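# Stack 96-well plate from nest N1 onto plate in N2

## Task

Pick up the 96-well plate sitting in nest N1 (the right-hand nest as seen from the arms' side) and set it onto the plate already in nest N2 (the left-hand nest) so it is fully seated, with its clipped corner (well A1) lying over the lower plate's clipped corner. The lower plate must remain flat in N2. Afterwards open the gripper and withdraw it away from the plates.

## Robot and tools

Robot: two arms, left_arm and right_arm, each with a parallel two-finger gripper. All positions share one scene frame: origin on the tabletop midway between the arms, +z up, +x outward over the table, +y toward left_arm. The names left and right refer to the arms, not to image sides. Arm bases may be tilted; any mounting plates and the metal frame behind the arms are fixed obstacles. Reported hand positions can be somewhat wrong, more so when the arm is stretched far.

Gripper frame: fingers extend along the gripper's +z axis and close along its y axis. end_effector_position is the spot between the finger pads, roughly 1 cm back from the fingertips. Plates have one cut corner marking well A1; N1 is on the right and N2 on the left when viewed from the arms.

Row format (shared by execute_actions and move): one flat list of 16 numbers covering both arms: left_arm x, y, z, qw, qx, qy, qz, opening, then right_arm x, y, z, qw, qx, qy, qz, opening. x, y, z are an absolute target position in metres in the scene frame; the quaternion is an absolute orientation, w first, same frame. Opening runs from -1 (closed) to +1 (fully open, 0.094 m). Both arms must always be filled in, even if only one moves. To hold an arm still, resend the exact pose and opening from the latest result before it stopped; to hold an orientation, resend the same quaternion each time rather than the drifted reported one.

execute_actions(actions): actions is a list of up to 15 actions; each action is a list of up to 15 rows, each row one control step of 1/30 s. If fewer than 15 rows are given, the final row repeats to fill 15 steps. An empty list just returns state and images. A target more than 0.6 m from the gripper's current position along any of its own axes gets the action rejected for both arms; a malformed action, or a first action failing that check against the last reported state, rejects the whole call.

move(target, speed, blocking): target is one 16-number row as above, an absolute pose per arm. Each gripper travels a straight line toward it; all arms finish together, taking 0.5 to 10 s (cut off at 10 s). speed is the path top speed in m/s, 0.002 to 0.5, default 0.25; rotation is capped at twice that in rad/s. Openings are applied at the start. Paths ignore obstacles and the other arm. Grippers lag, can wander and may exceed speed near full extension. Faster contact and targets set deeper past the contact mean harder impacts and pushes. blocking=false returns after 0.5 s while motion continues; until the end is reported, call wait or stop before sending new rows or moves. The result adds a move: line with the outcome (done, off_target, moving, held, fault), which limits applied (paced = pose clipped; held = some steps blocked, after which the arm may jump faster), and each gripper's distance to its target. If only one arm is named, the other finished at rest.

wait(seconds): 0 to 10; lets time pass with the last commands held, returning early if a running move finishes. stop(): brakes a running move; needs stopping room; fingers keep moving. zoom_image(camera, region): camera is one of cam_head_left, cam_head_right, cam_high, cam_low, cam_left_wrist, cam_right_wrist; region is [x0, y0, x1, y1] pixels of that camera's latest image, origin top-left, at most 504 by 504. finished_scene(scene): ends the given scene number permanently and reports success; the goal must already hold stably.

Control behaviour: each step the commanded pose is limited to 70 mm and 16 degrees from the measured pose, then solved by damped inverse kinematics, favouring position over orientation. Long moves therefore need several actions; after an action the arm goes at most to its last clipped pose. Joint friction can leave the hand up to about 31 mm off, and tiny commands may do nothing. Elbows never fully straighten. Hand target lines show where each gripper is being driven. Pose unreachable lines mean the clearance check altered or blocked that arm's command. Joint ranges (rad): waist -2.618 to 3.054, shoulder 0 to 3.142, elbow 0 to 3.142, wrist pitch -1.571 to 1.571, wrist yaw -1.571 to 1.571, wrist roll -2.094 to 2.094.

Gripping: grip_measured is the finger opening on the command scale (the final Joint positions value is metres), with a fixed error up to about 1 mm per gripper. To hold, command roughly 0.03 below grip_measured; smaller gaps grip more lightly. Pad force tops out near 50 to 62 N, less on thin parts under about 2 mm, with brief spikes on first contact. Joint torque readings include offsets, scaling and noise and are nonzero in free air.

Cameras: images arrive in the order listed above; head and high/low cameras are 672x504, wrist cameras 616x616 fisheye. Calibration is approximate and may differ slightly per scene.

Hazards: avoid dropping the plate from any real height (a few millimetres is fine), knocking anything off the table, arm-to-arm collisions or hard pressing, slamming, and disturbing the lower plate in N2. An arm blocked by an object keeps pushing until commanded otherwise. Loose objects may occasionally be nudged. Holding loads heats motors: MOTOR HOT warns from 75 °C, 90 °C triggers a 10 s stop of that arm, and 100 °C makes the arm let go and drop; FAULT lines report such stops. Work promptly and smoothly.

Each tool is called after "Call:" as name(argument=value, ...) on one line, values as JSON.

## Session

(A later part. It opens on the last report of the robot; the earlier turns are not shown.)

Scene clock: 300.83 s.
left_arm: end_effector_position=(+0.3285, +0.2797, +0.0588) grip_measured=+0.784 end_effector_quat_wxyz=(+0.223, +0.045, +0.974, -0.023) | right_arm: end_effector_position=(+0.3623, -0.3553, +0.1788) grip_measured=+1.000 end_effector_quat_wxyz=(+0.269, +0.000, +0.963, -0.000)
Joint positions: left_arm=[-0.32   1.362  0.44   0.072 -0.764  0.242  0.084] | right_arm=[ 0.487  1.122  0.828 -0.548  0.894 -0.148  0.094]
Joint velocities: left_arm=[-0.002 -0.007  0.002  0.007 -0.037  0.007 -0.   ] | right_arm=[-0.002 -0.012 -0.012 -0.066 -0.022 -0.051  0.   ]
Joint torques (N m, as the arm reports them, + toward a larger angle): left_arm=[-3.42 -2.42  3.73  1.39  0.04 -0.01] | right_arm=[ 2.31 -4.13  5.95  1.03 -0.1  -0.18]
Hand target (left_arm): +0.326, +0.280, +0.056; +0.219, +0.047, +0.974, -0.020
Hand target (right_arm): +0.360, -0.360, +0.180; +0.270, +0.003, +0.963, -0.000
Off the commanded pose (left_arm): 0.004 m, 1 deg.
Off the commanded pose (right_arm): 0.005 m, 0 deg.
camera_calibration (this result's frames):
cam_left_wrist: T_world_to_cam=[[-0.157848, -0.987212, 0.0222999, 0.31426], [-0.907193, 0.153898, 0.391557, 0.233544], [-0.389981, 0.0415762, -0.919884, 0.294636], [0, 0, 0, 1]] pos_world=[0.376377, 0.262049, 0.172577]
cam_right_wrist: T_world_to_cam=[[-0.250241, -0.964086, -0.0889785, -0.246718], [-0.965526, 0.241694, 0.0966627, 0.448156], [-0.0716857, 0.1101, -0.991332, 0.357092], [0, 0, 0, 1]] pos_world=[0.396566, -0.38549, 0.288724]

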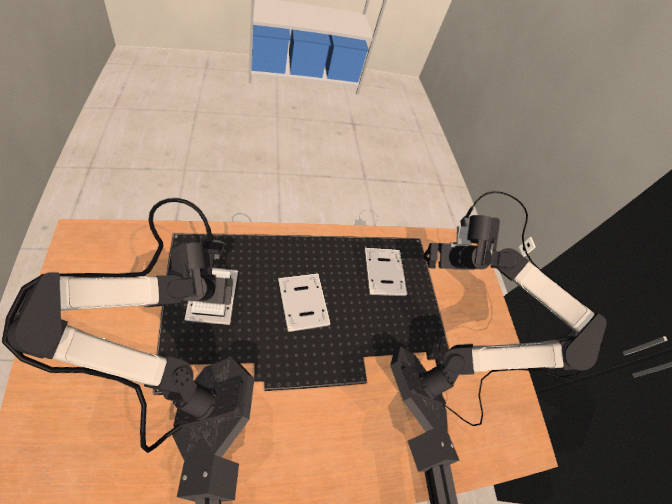

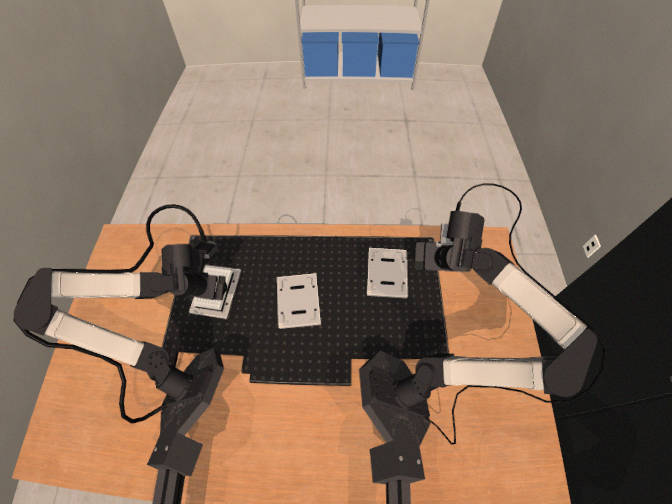

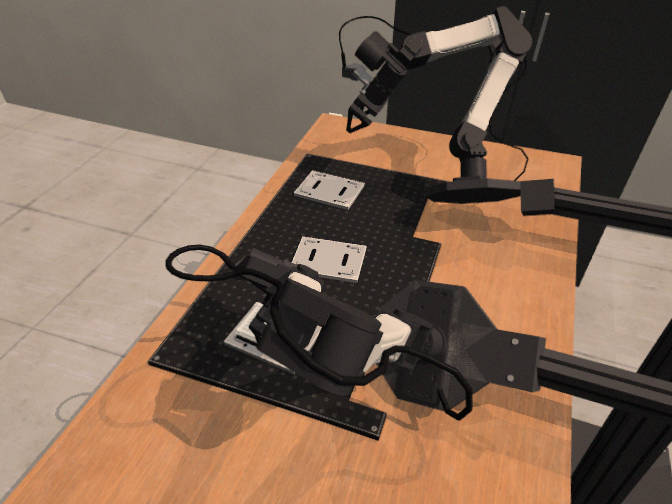

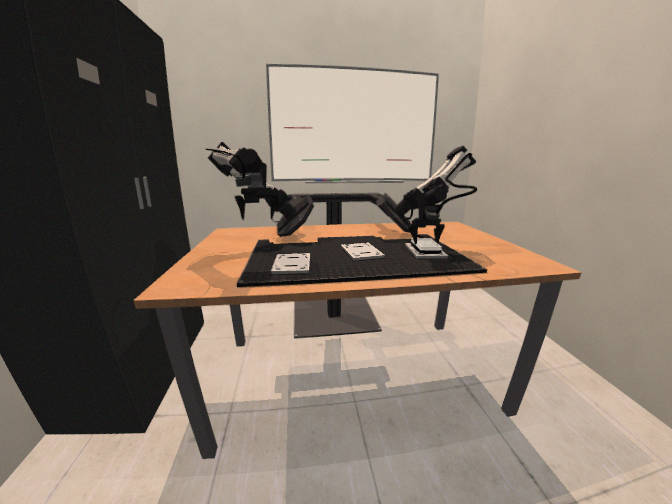

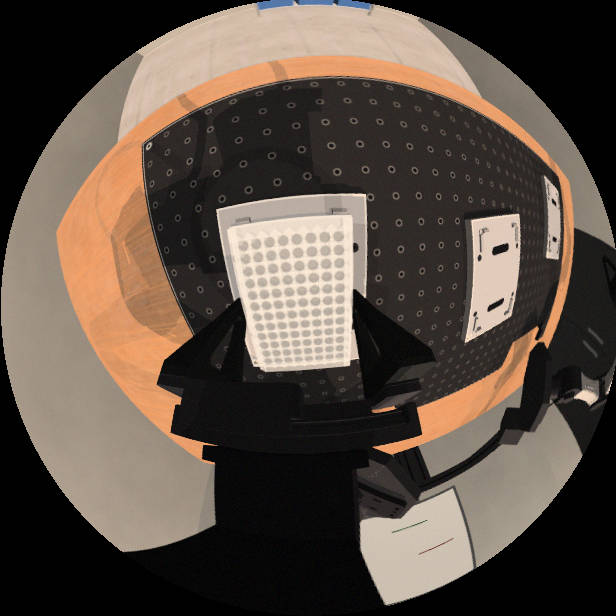

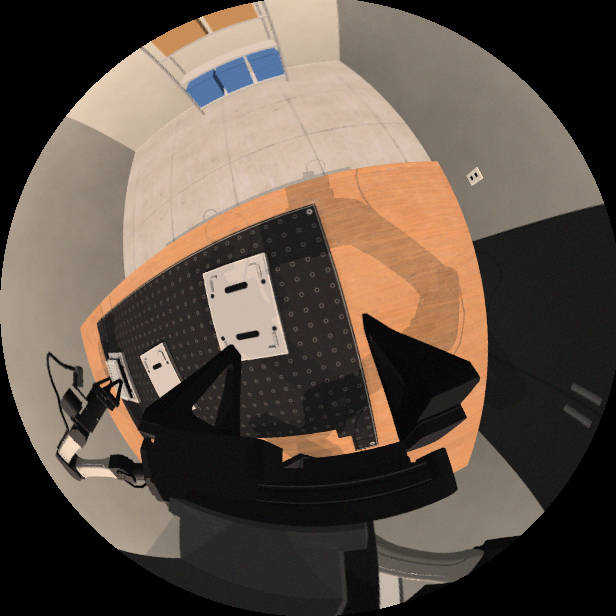

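Call:
execute_actions(actions=[[[0.326,0.28,0.056,0.219,0.047,0.974,-0.02,0.75,0.36,-0.36,0.18,0.27,0.003,0.963,0,1]],[[0.324,0.279,0.055,0.215,0.052,0.975,-0.021,0.69,0.36,-0.36,0.18,0.27,0.003,0.963,0,1]],[[0.321,0.275,0.0558,0.211,0.06,0.975,-0.026,0.69,0.36,-0.36,0.18,0.27,0.003,0.963,0,1]],[[0.3205,0.2733,0.0566,0.211,0.062,0.975,-0.028,0.69,0.36,-0.36,0.18,0.27,0.003,0.963,0,1]]])

Call:
zoom_image(camera="cam_left_wrist", region=[190,180,410,400])

Scene clock: 307.80 s.
left_arm: end_effector_position=(+0.3280, +0.2788, +0.0591) grip_measured=+0.721 end_effector_quat_wxyz=(+0.223, +0.046, +0.974, -0.024) | right_arm: end_effector_position=(+0.3623, -0.3553, +0.1788) grip_measured=+1.000 end_effector_quat_wxyz=(+0.269, +0.000, +0.963, -0.000)
Joint positions: left_arm=[-0.323  1.362  0.44   0.068 -0.764  0.24   0.081] | right_arm=[ 0.487  1.122  0.828 -0.548  0.894 -0.148  0.094]
Joint velocities: left_arm=[ 0.007 -0.012 -0.012 -0.051 -0.037  0.007  0.   ] | right_arm=[-0.007 -0.012 -0.002 -0.022 -0.037 -0.037  0.   ]
Joint torques (N m, as the arm reports them, + toward a larger angle): left_arm=[-4.67 -2.18  4.    0.93  0.11 -0.11] | right_arm=[ 2.33 -4.13  5.94  1.03 -0.09 -0.18]
Hand target (left_arm): +0.321, +0.273, +0.056; +0.211, +0.062, +0.975, -0.028
Hand target (right_arm): +0.360, -0.360, +0.180; +0.270, +0.003, +0.963, -0.000
Off the commanded pose (left_arm): 0.010 m, 2 deg.
Off the commanded pose (right_arm): 0.005 m, 0 deg.
camera_calibration (this result's frames):
cam_left_wrist: T_world_to_cam=[[-0.16127, -0.986639, 0.0231291, 0.31425], [-0.906401, 0.157345, 0.392021, 0.231829], [-0.390423, 0.0422571, -0.919665, 0.294685], [0, 0, 0, 1]] pos_world=[0.375861, 0.261122, 0.172861]
cam_right_wrist: T_world_to_cam=[[-0.250241, -0.964086, -0.0889785, -0.246718], [-0.965526, 0.241694, 0.0966627, 0.448156], [-0.0716857, 0.1101, -0.991332, 0.357092], [0, 0, 0, 1]] pos_world=[0.396566, -0.38549, 0.288724]

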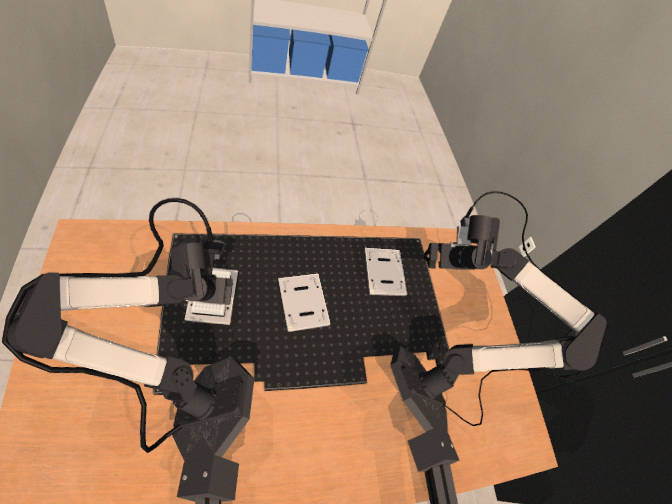

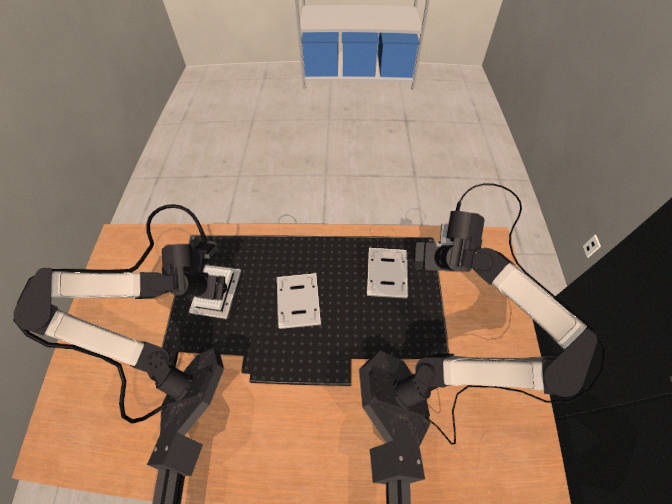

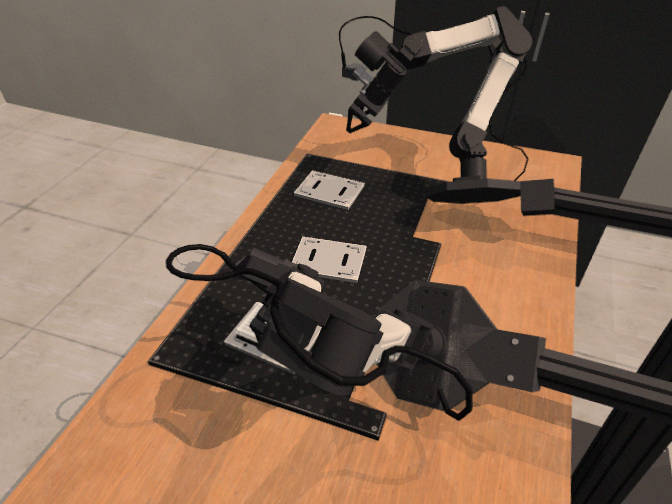

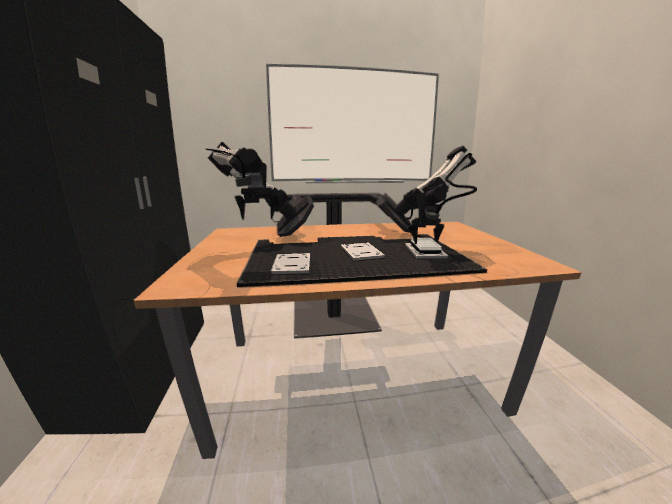

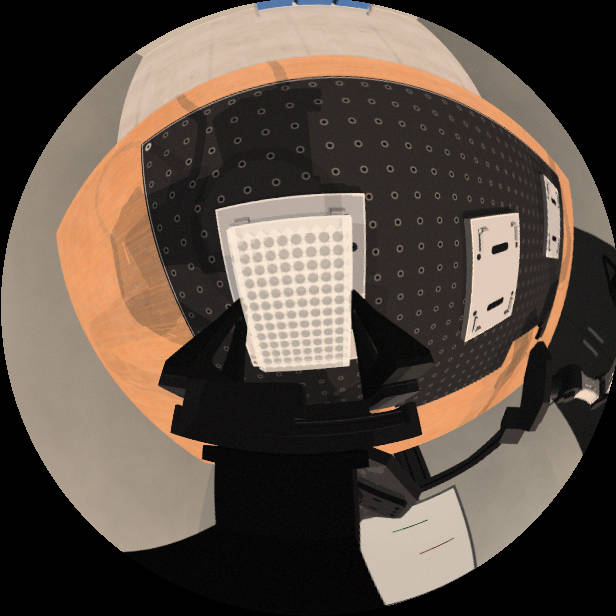

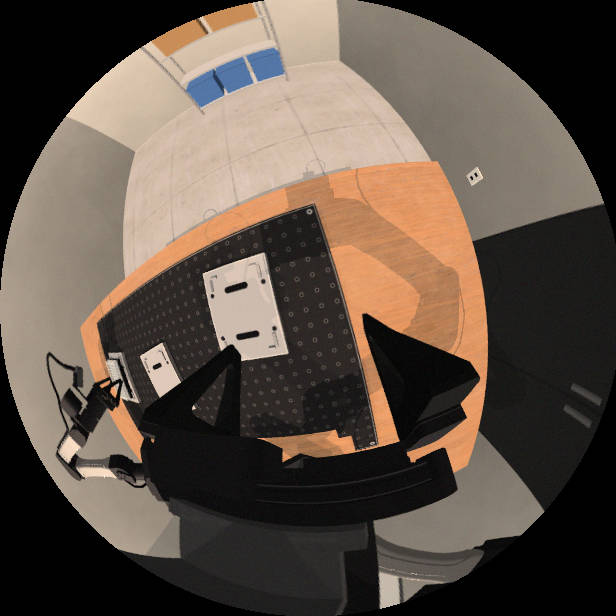

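Region (190, 180, 410, 400) of cam_left_wrist's 616x616 image, scaled by 2.291, with more detail than that image has.

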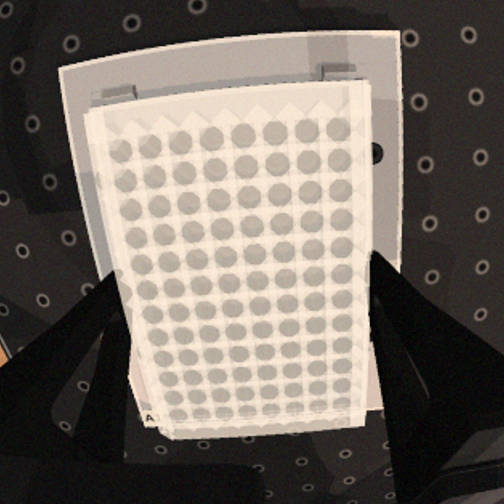

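Call:
execute_actions(actions=[[[0.325,0.277,0.0575,0.219,0.05,0.974,-0.025,0.725,0.36,-0.36,0.18,0.27,0.003,0.963,0,1]],[[0.325,0.277,0.0575,0.219,0.05,0.974,-0.025,0.75,0.36,-0.36,0.18,0.27,0.003,0.963,0,1]],[[0.325,0.277,0.0575,0.219,0.05,0.974,-0.025,1,0.36,-0.36,0.18,0.27,0.003,0.963,0,1]],[[0.333,0.285,0.075,0.225,0.042,0.973,-0.024,1,0.36,-0.36,0.18,0.27,0.003,0.963,0,1]],[[0.333,0.285,0.1,0.225,0.042,0.973,-0.024,1,0.36,-0.36,0.18,0.27,0.003,0.963,0,1]]])

Call:
move(target=[0.25,0.42,0.24,0.27,0,0.963,0,1,0.36,-0.36,0.18,0.27,0.003,0.963,0,1])

Call:
zoom_image(camera="cam_low", region=[400,230,450,265])

Call:
zoom_image(camera="cam_high", region=[220,285,330,380])

Call:
zoom_image(camera="cam_head_right", region=[180,255,250,325])

Scene clock: 318.73 s.
left_arm: end_effector_position=(+0.3290, +0.2805, +0.0937) grip_measured=+1.000 end_effector_quat_wxyz=(+0.223, +0.051, +0.973, -0.027) | right_arm: end_effector_position=(+0.3623, -0.3553, +0.1788) grip_measured=+1.000 end_effector_quat_wxyz=(+0.269, +0.000, +0.963, -0.000)
Joint positions: left_arm=[-0.429  1.285  0.533 -0.189 -0.822  0.127  0.094] | right_arm=[ 0.487  1.122  0.828 -0.548  0.894 -0.148  0.094]
Joint velocities: left_arm=[ 0.007 -0.012 -0.012 -0.095  0.007 -0.125  0.   ] | right_arm=[-0.022  0.002  0.002 -0.081 -0.022  0.081  0.   ]
Joint torques (N m, as the arm reports them, + toward a larger angle): left_arm=[-4.31 -3.15  6.56  1.13 -0.06 -0.14] | right_arm=[ 2.32 -4.13  5.95  1.03 -0.09 -0.18]
Hand target (left_arm): +0.333, +0.285, +0.100; +0.226, +0.042, +0.973, -0.025
Hand target (right_arm): +0.360, -0.360, +0.180; +0.270, +0.003, +0.963, -0.000
Off the commanded pose (left_arm): 0.009 m, 1 deg.
Off the commanded pose (right_arm): 0.005 m, 0 deg.
camera_calibration (this result's frames):
cam_left_wrist: T_world_to_cam=[[-0.17134, -0.984807, 0.0282628, 0.317561], [-0.904833, 0.168645, 0.390943, 0.215409], [-0.38977, 0.041411, -0.919981, 0.32687], [0, 0, 0, 1]] pos_world=[0.376724, 0.262872, 0.207527]
cam_right_wrist: T_world_to_cam=[[-0.250241, -0.964086, -0.0889785, -0.246718], [-0.965526, 0.241694, 0.0966627, 0.448156], [-0.0716857, 0.1101, -0.991332, 0.357092], [0, 0, 0, 1]] pos_world=[0.396566, -0.38549, 0.288724]

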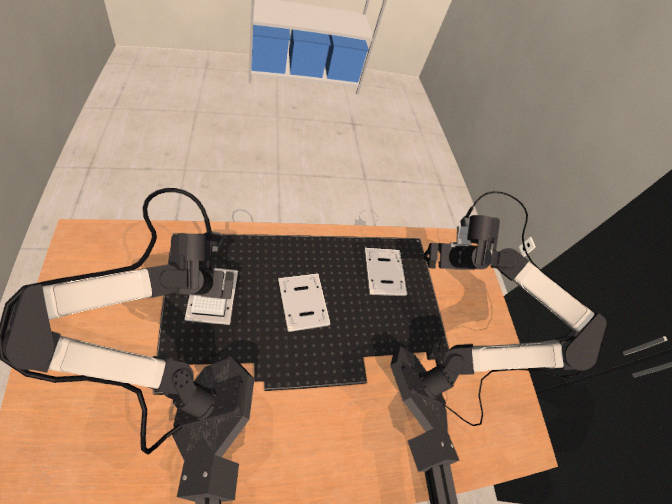

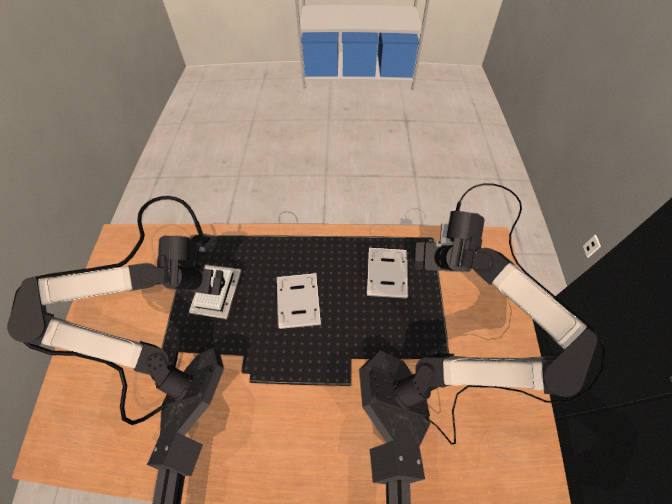

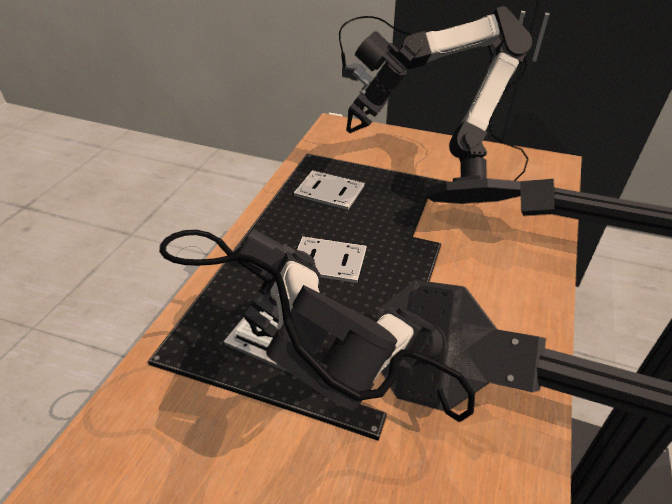

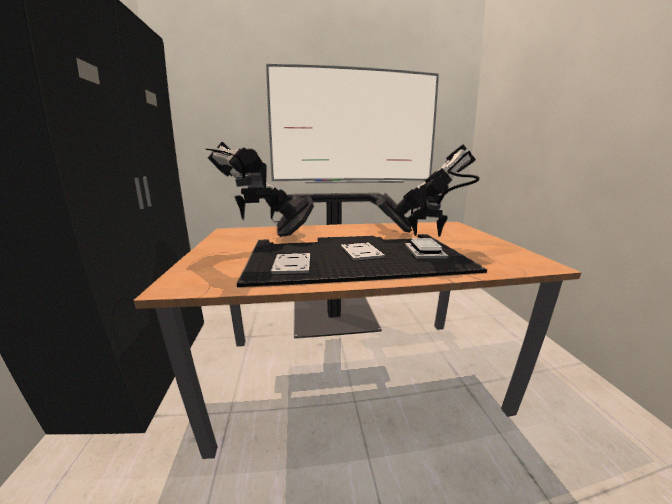

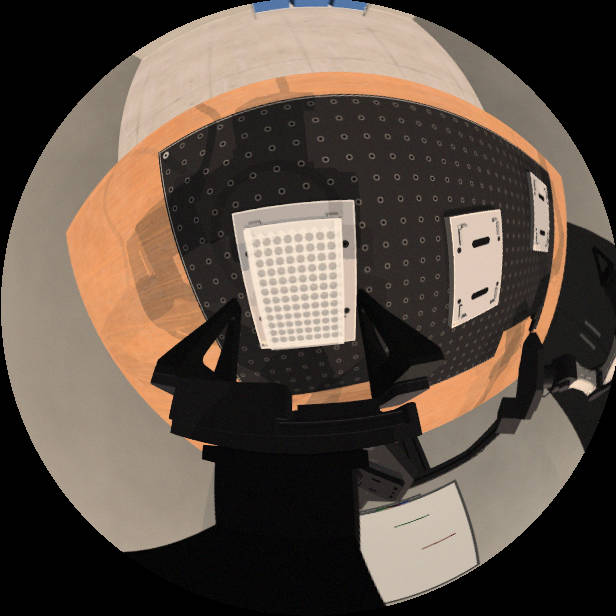

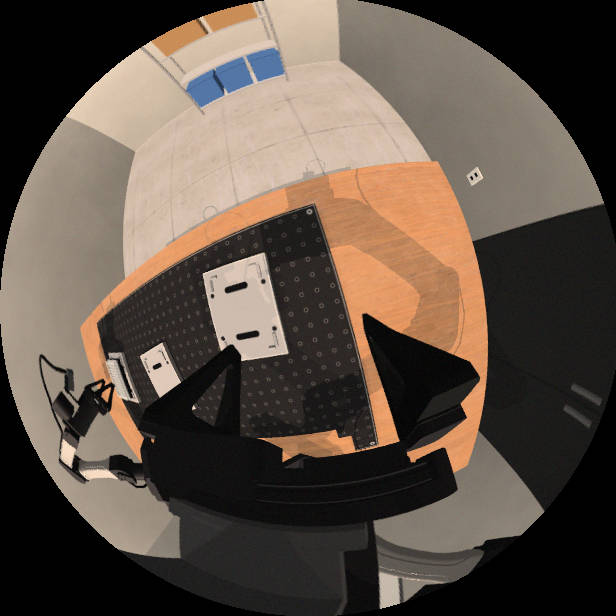

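Scene clock: 320.53 s.
left_arm: end_effector_position=(+0.2491, +0.4167, +0.2316) grip_measured=+1.000 end_effector_quat_wxyz=(+0.292, +0.018, +0.955, -0.054) | right_arm: end_effector_position=(+0.3623, -0.3553, +0.1788) grip_measured=+1.000 end_effector_quat_wxyz=(+0.269, +0.000, +0.963, -0.000)
Joint positions: left_arm=[-0.931  0.733  0.968 -1.539 -1.044 -0.498  0.094] | right_arm=[ 0.487  1.122  0.828 -0.548  0.894 -0.148  0.094]
Joint velocities: left_arm=[-0.002 -0.012  0.002 -0.037  0.007  0.007  0.   ] | right_arm=[-0.012 -0.007  0.002 -0.051 -0.022 -0.037  0.   ]
Joint torques (N m, as the arm reports them, + toward a larger angle): left_arm=[ 0.3   4.42  6.32  1.25 -0.07 -0.12] | right_arm=[ 2.31 -4.14  5.93  1.03 -0.09 -0.18]
Hand target (left_arm): +0.250, +0.420, +0.236; +0.288, +0.014, +0.956, -0.059
Hand target (right_arm): +0.360, -0.360, +0.180; +0.270, +0.003, +0.963, -0.000
Off the commanded pose (left_arm): 0.009 m, 7 deg.
Off the commanded pose (right_arm): 0.005 m, 0 deg.
joint sent to its limit (left arm) — the command would take joint 4 (wrist pitch) past its lower limit, so that joint was sent only as far as its limit.
move: off_target (left_arm)
camera_calibration (this result's frames):
cam_left_wrist: T_world_to_cam=[[-0.126138, -0.988747, 0.0804325, 0.41246], [-0.957939, 0.142472, 0.249109, 0.123194], [-0.257765, -0.0456274, -0.96513, 0.430839], [0, 0, 0, 1]] pos_world=[0.281094, 0.409925, 0.351952]
cam_right_wrist: T_world_to_cam=[[-0.250241, -0.964086, -0.0889785, -0.246718], [-0.965526, 0.241694, 0.0966627, 0.448156], [-0.0716857, 0.1101, -0.991332, 0.357092], [0, 0, 0, 1]] pos_world=[0.396566, -0.38549, 0.288724]

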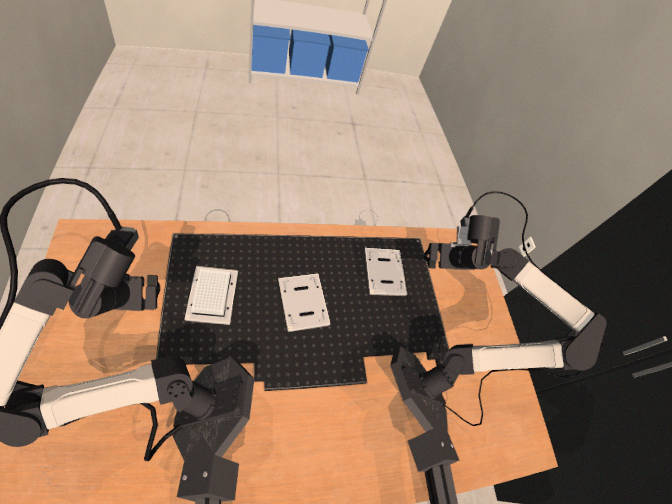

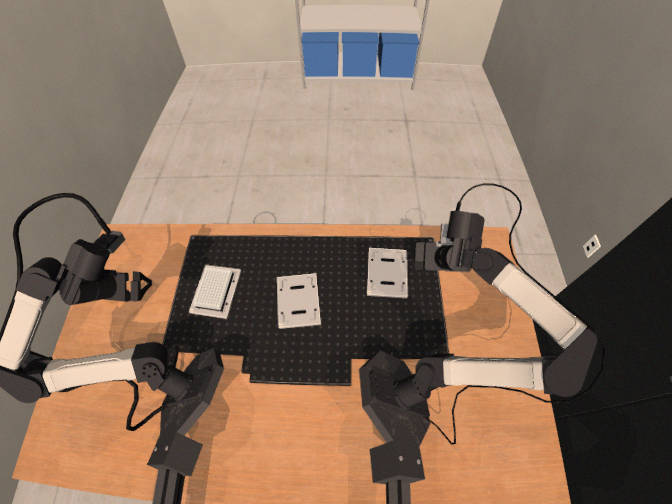

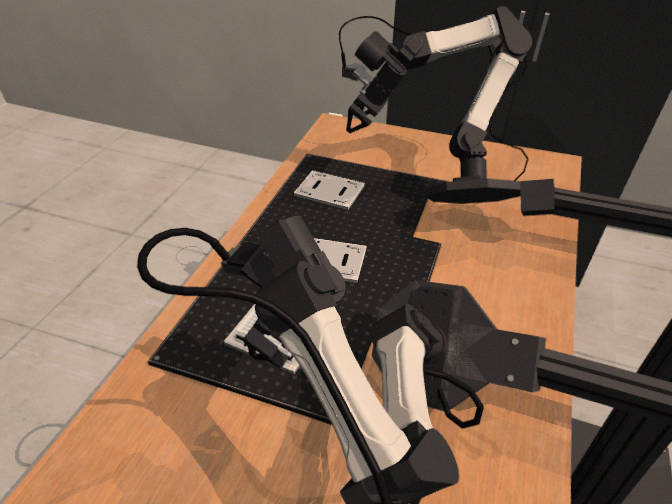

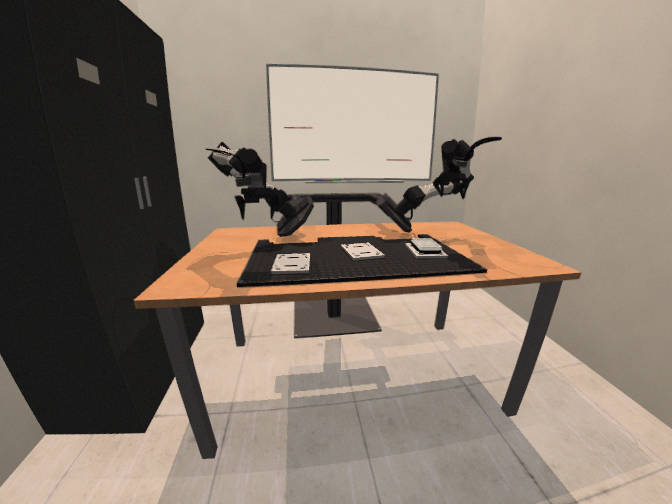

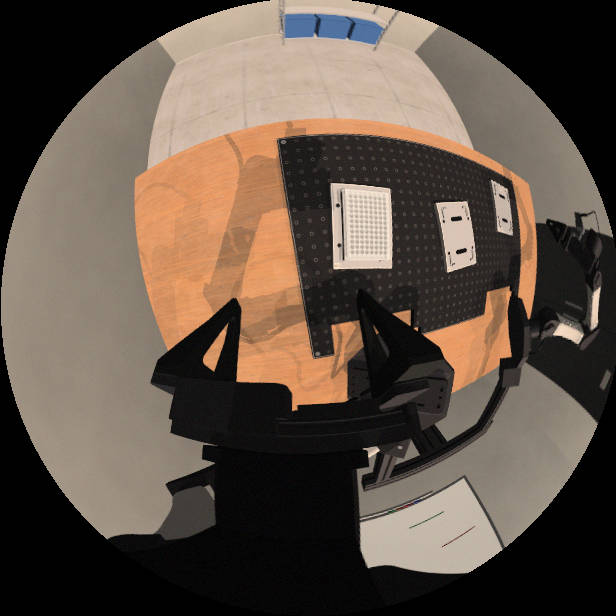

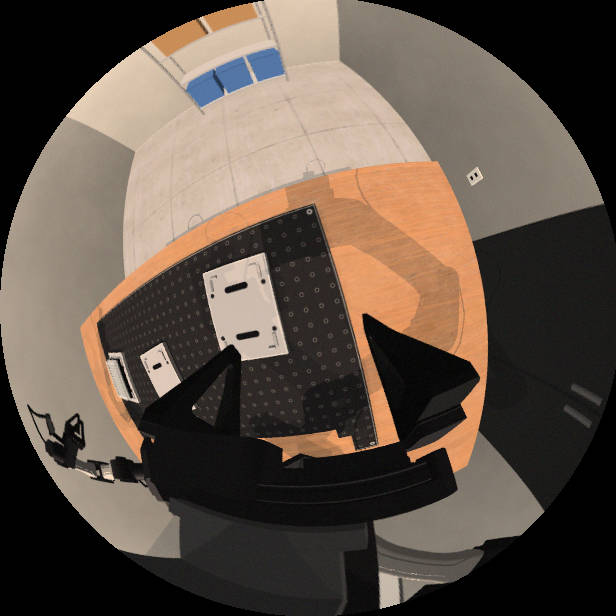

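Region (400, 230, 450, 265) of cam_low's 672x504 image, scaled by 10.080, with more detail than that image has; it fills the top 353 rows of this view, and the rest is white.

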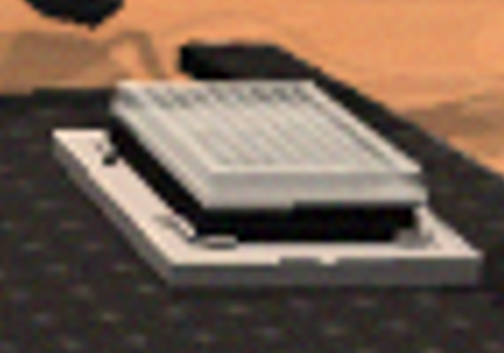

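Region (220, 285, 330, 380) of cam_high's 672x504 image, scaled by 4.582, with more detail than that image has; it fills the top 435 rows of this view, and the rest is white.

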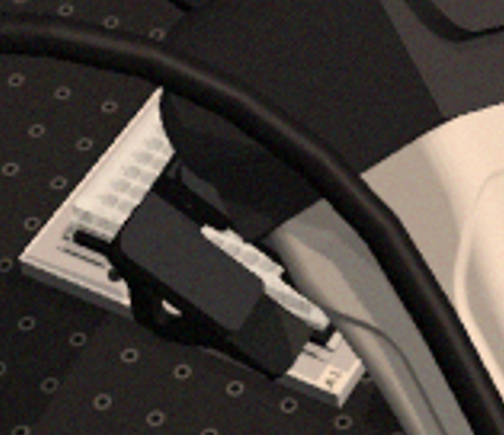

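Region (180, 255, 250, 325) of cam_head_right's 672x504 image, scaled by 7.200, with more detail than that image has.

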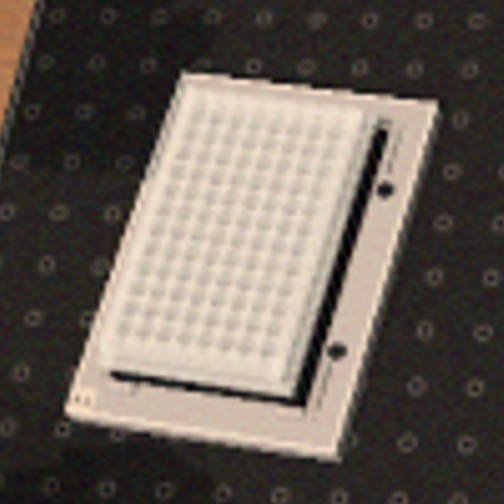

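Call:
execute_actions(actions=[])

Scene clock: 325.63 s.
left_arm: end_effector_position=(+0.2487, +0.4165, +0.2314) grip_measured=+1.000 end_effector_quat_wxyz=(+0.291, +0.018, +0.955, -0.054) | right_arm: end_effector_position=(+0.3623, -0.3553, +0.1788) grip_measured=+1.000 end_effector_quat_wxyz=(+0.269, +0.000, +0.963, -0.000)
Joint positions: left_arm=[-0.931  0.733  0.968 -1.541 -1.042 -0.499  0.094] | right_arm=[ 0.487  1.122  0.828 -0.548  0.894 -0.148  0.094]
Joint velocities: left_arm=[ 0.002  0.002 -0.002  0.022 -0.022 -0.037  0.   ] | right_arm=[-0.002 -0.007 -0.022  0.022  0.037 -0.007  0.   ]
Joint torques (N m, as the arm reports them, + toward a larger angle): left_arm=[ 0.24  4.44  6.31  1.26 -0.07 -0.15] | right_arm=[ 2.32 -4.13  5.94  1.03 -0.09 -0.18]
Hand target (left_arm): +0.250, +0.420, +0.236; +0.288, +0.014, +0.956, -0.059
Hand target (right_arm): +0.360, -0.360, +0.180; +0.270, +0.003, +0.963, -0.000
Off the commanded pose (left_arm): 0.009 m, 7 deg.
Off the commanded pose (right_arm): 0.005 m, 0 deg.
camera_calibration (this result's frames):
cam_left_wrist: T_world_to_cam=[[-0.127117, -0.988513, 0.0817518, 0.412077], [-0.957295, 0.143843, 0.250789, 0.121786], [-0.259668, -0.0463812, -0.964584, 0.431161], [0, 0, 0, 1]] pos_world=[0.280925, 0.409823, 0.351661]
cam_right_wrist: T_world_to_cam=[[-0.250241, -0.964086, -0.0889785, -0.246718], [-0.965526, 0.241694, 0.0966627, 0.448156], [-0.0716857, 0.1101, -0.991332, 0.357092], [0, 0, 0, 1]] pos_world=[0.396566, -0.38549, 0.288724]

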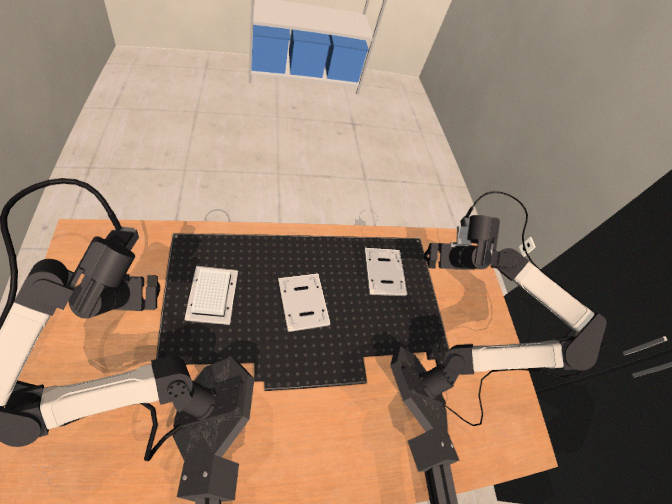

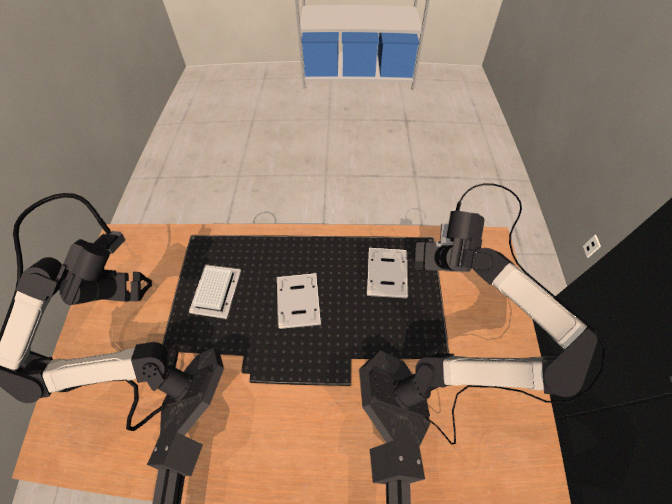

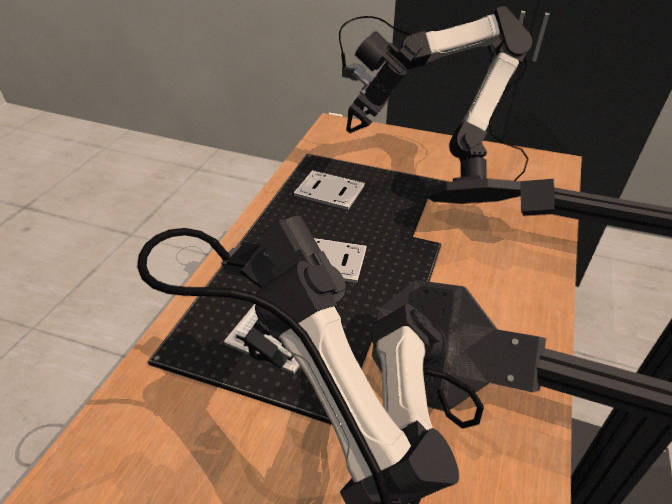

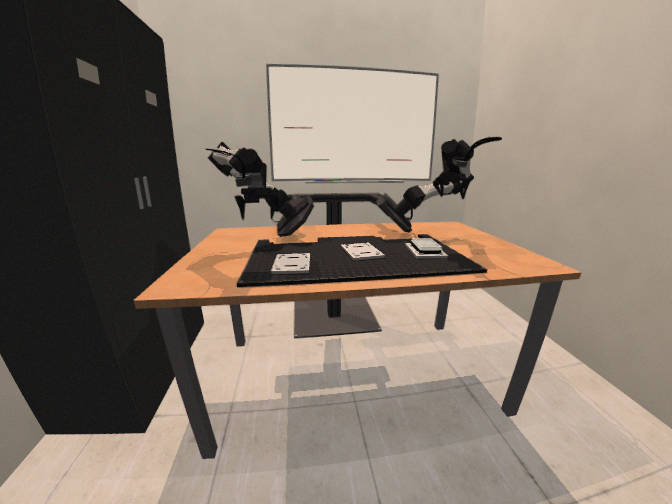

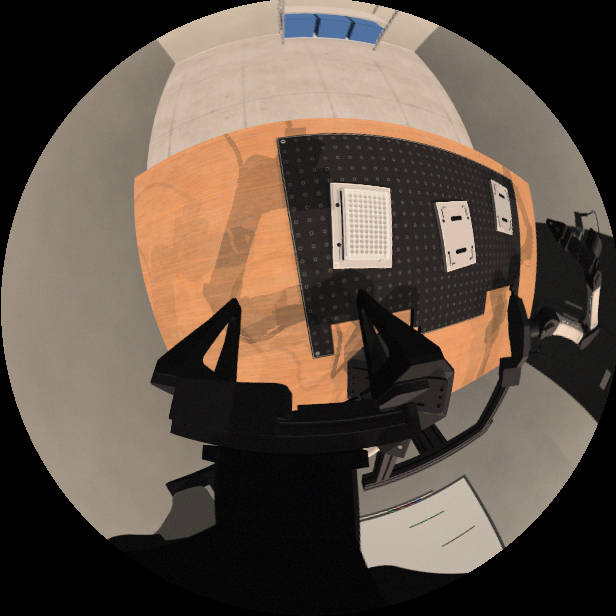

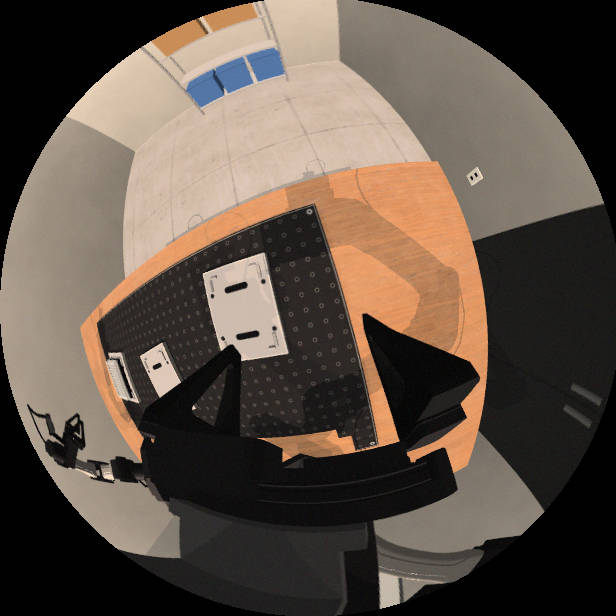

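Call:
finished_scene(scene=2)

The scene is finished: the task was done.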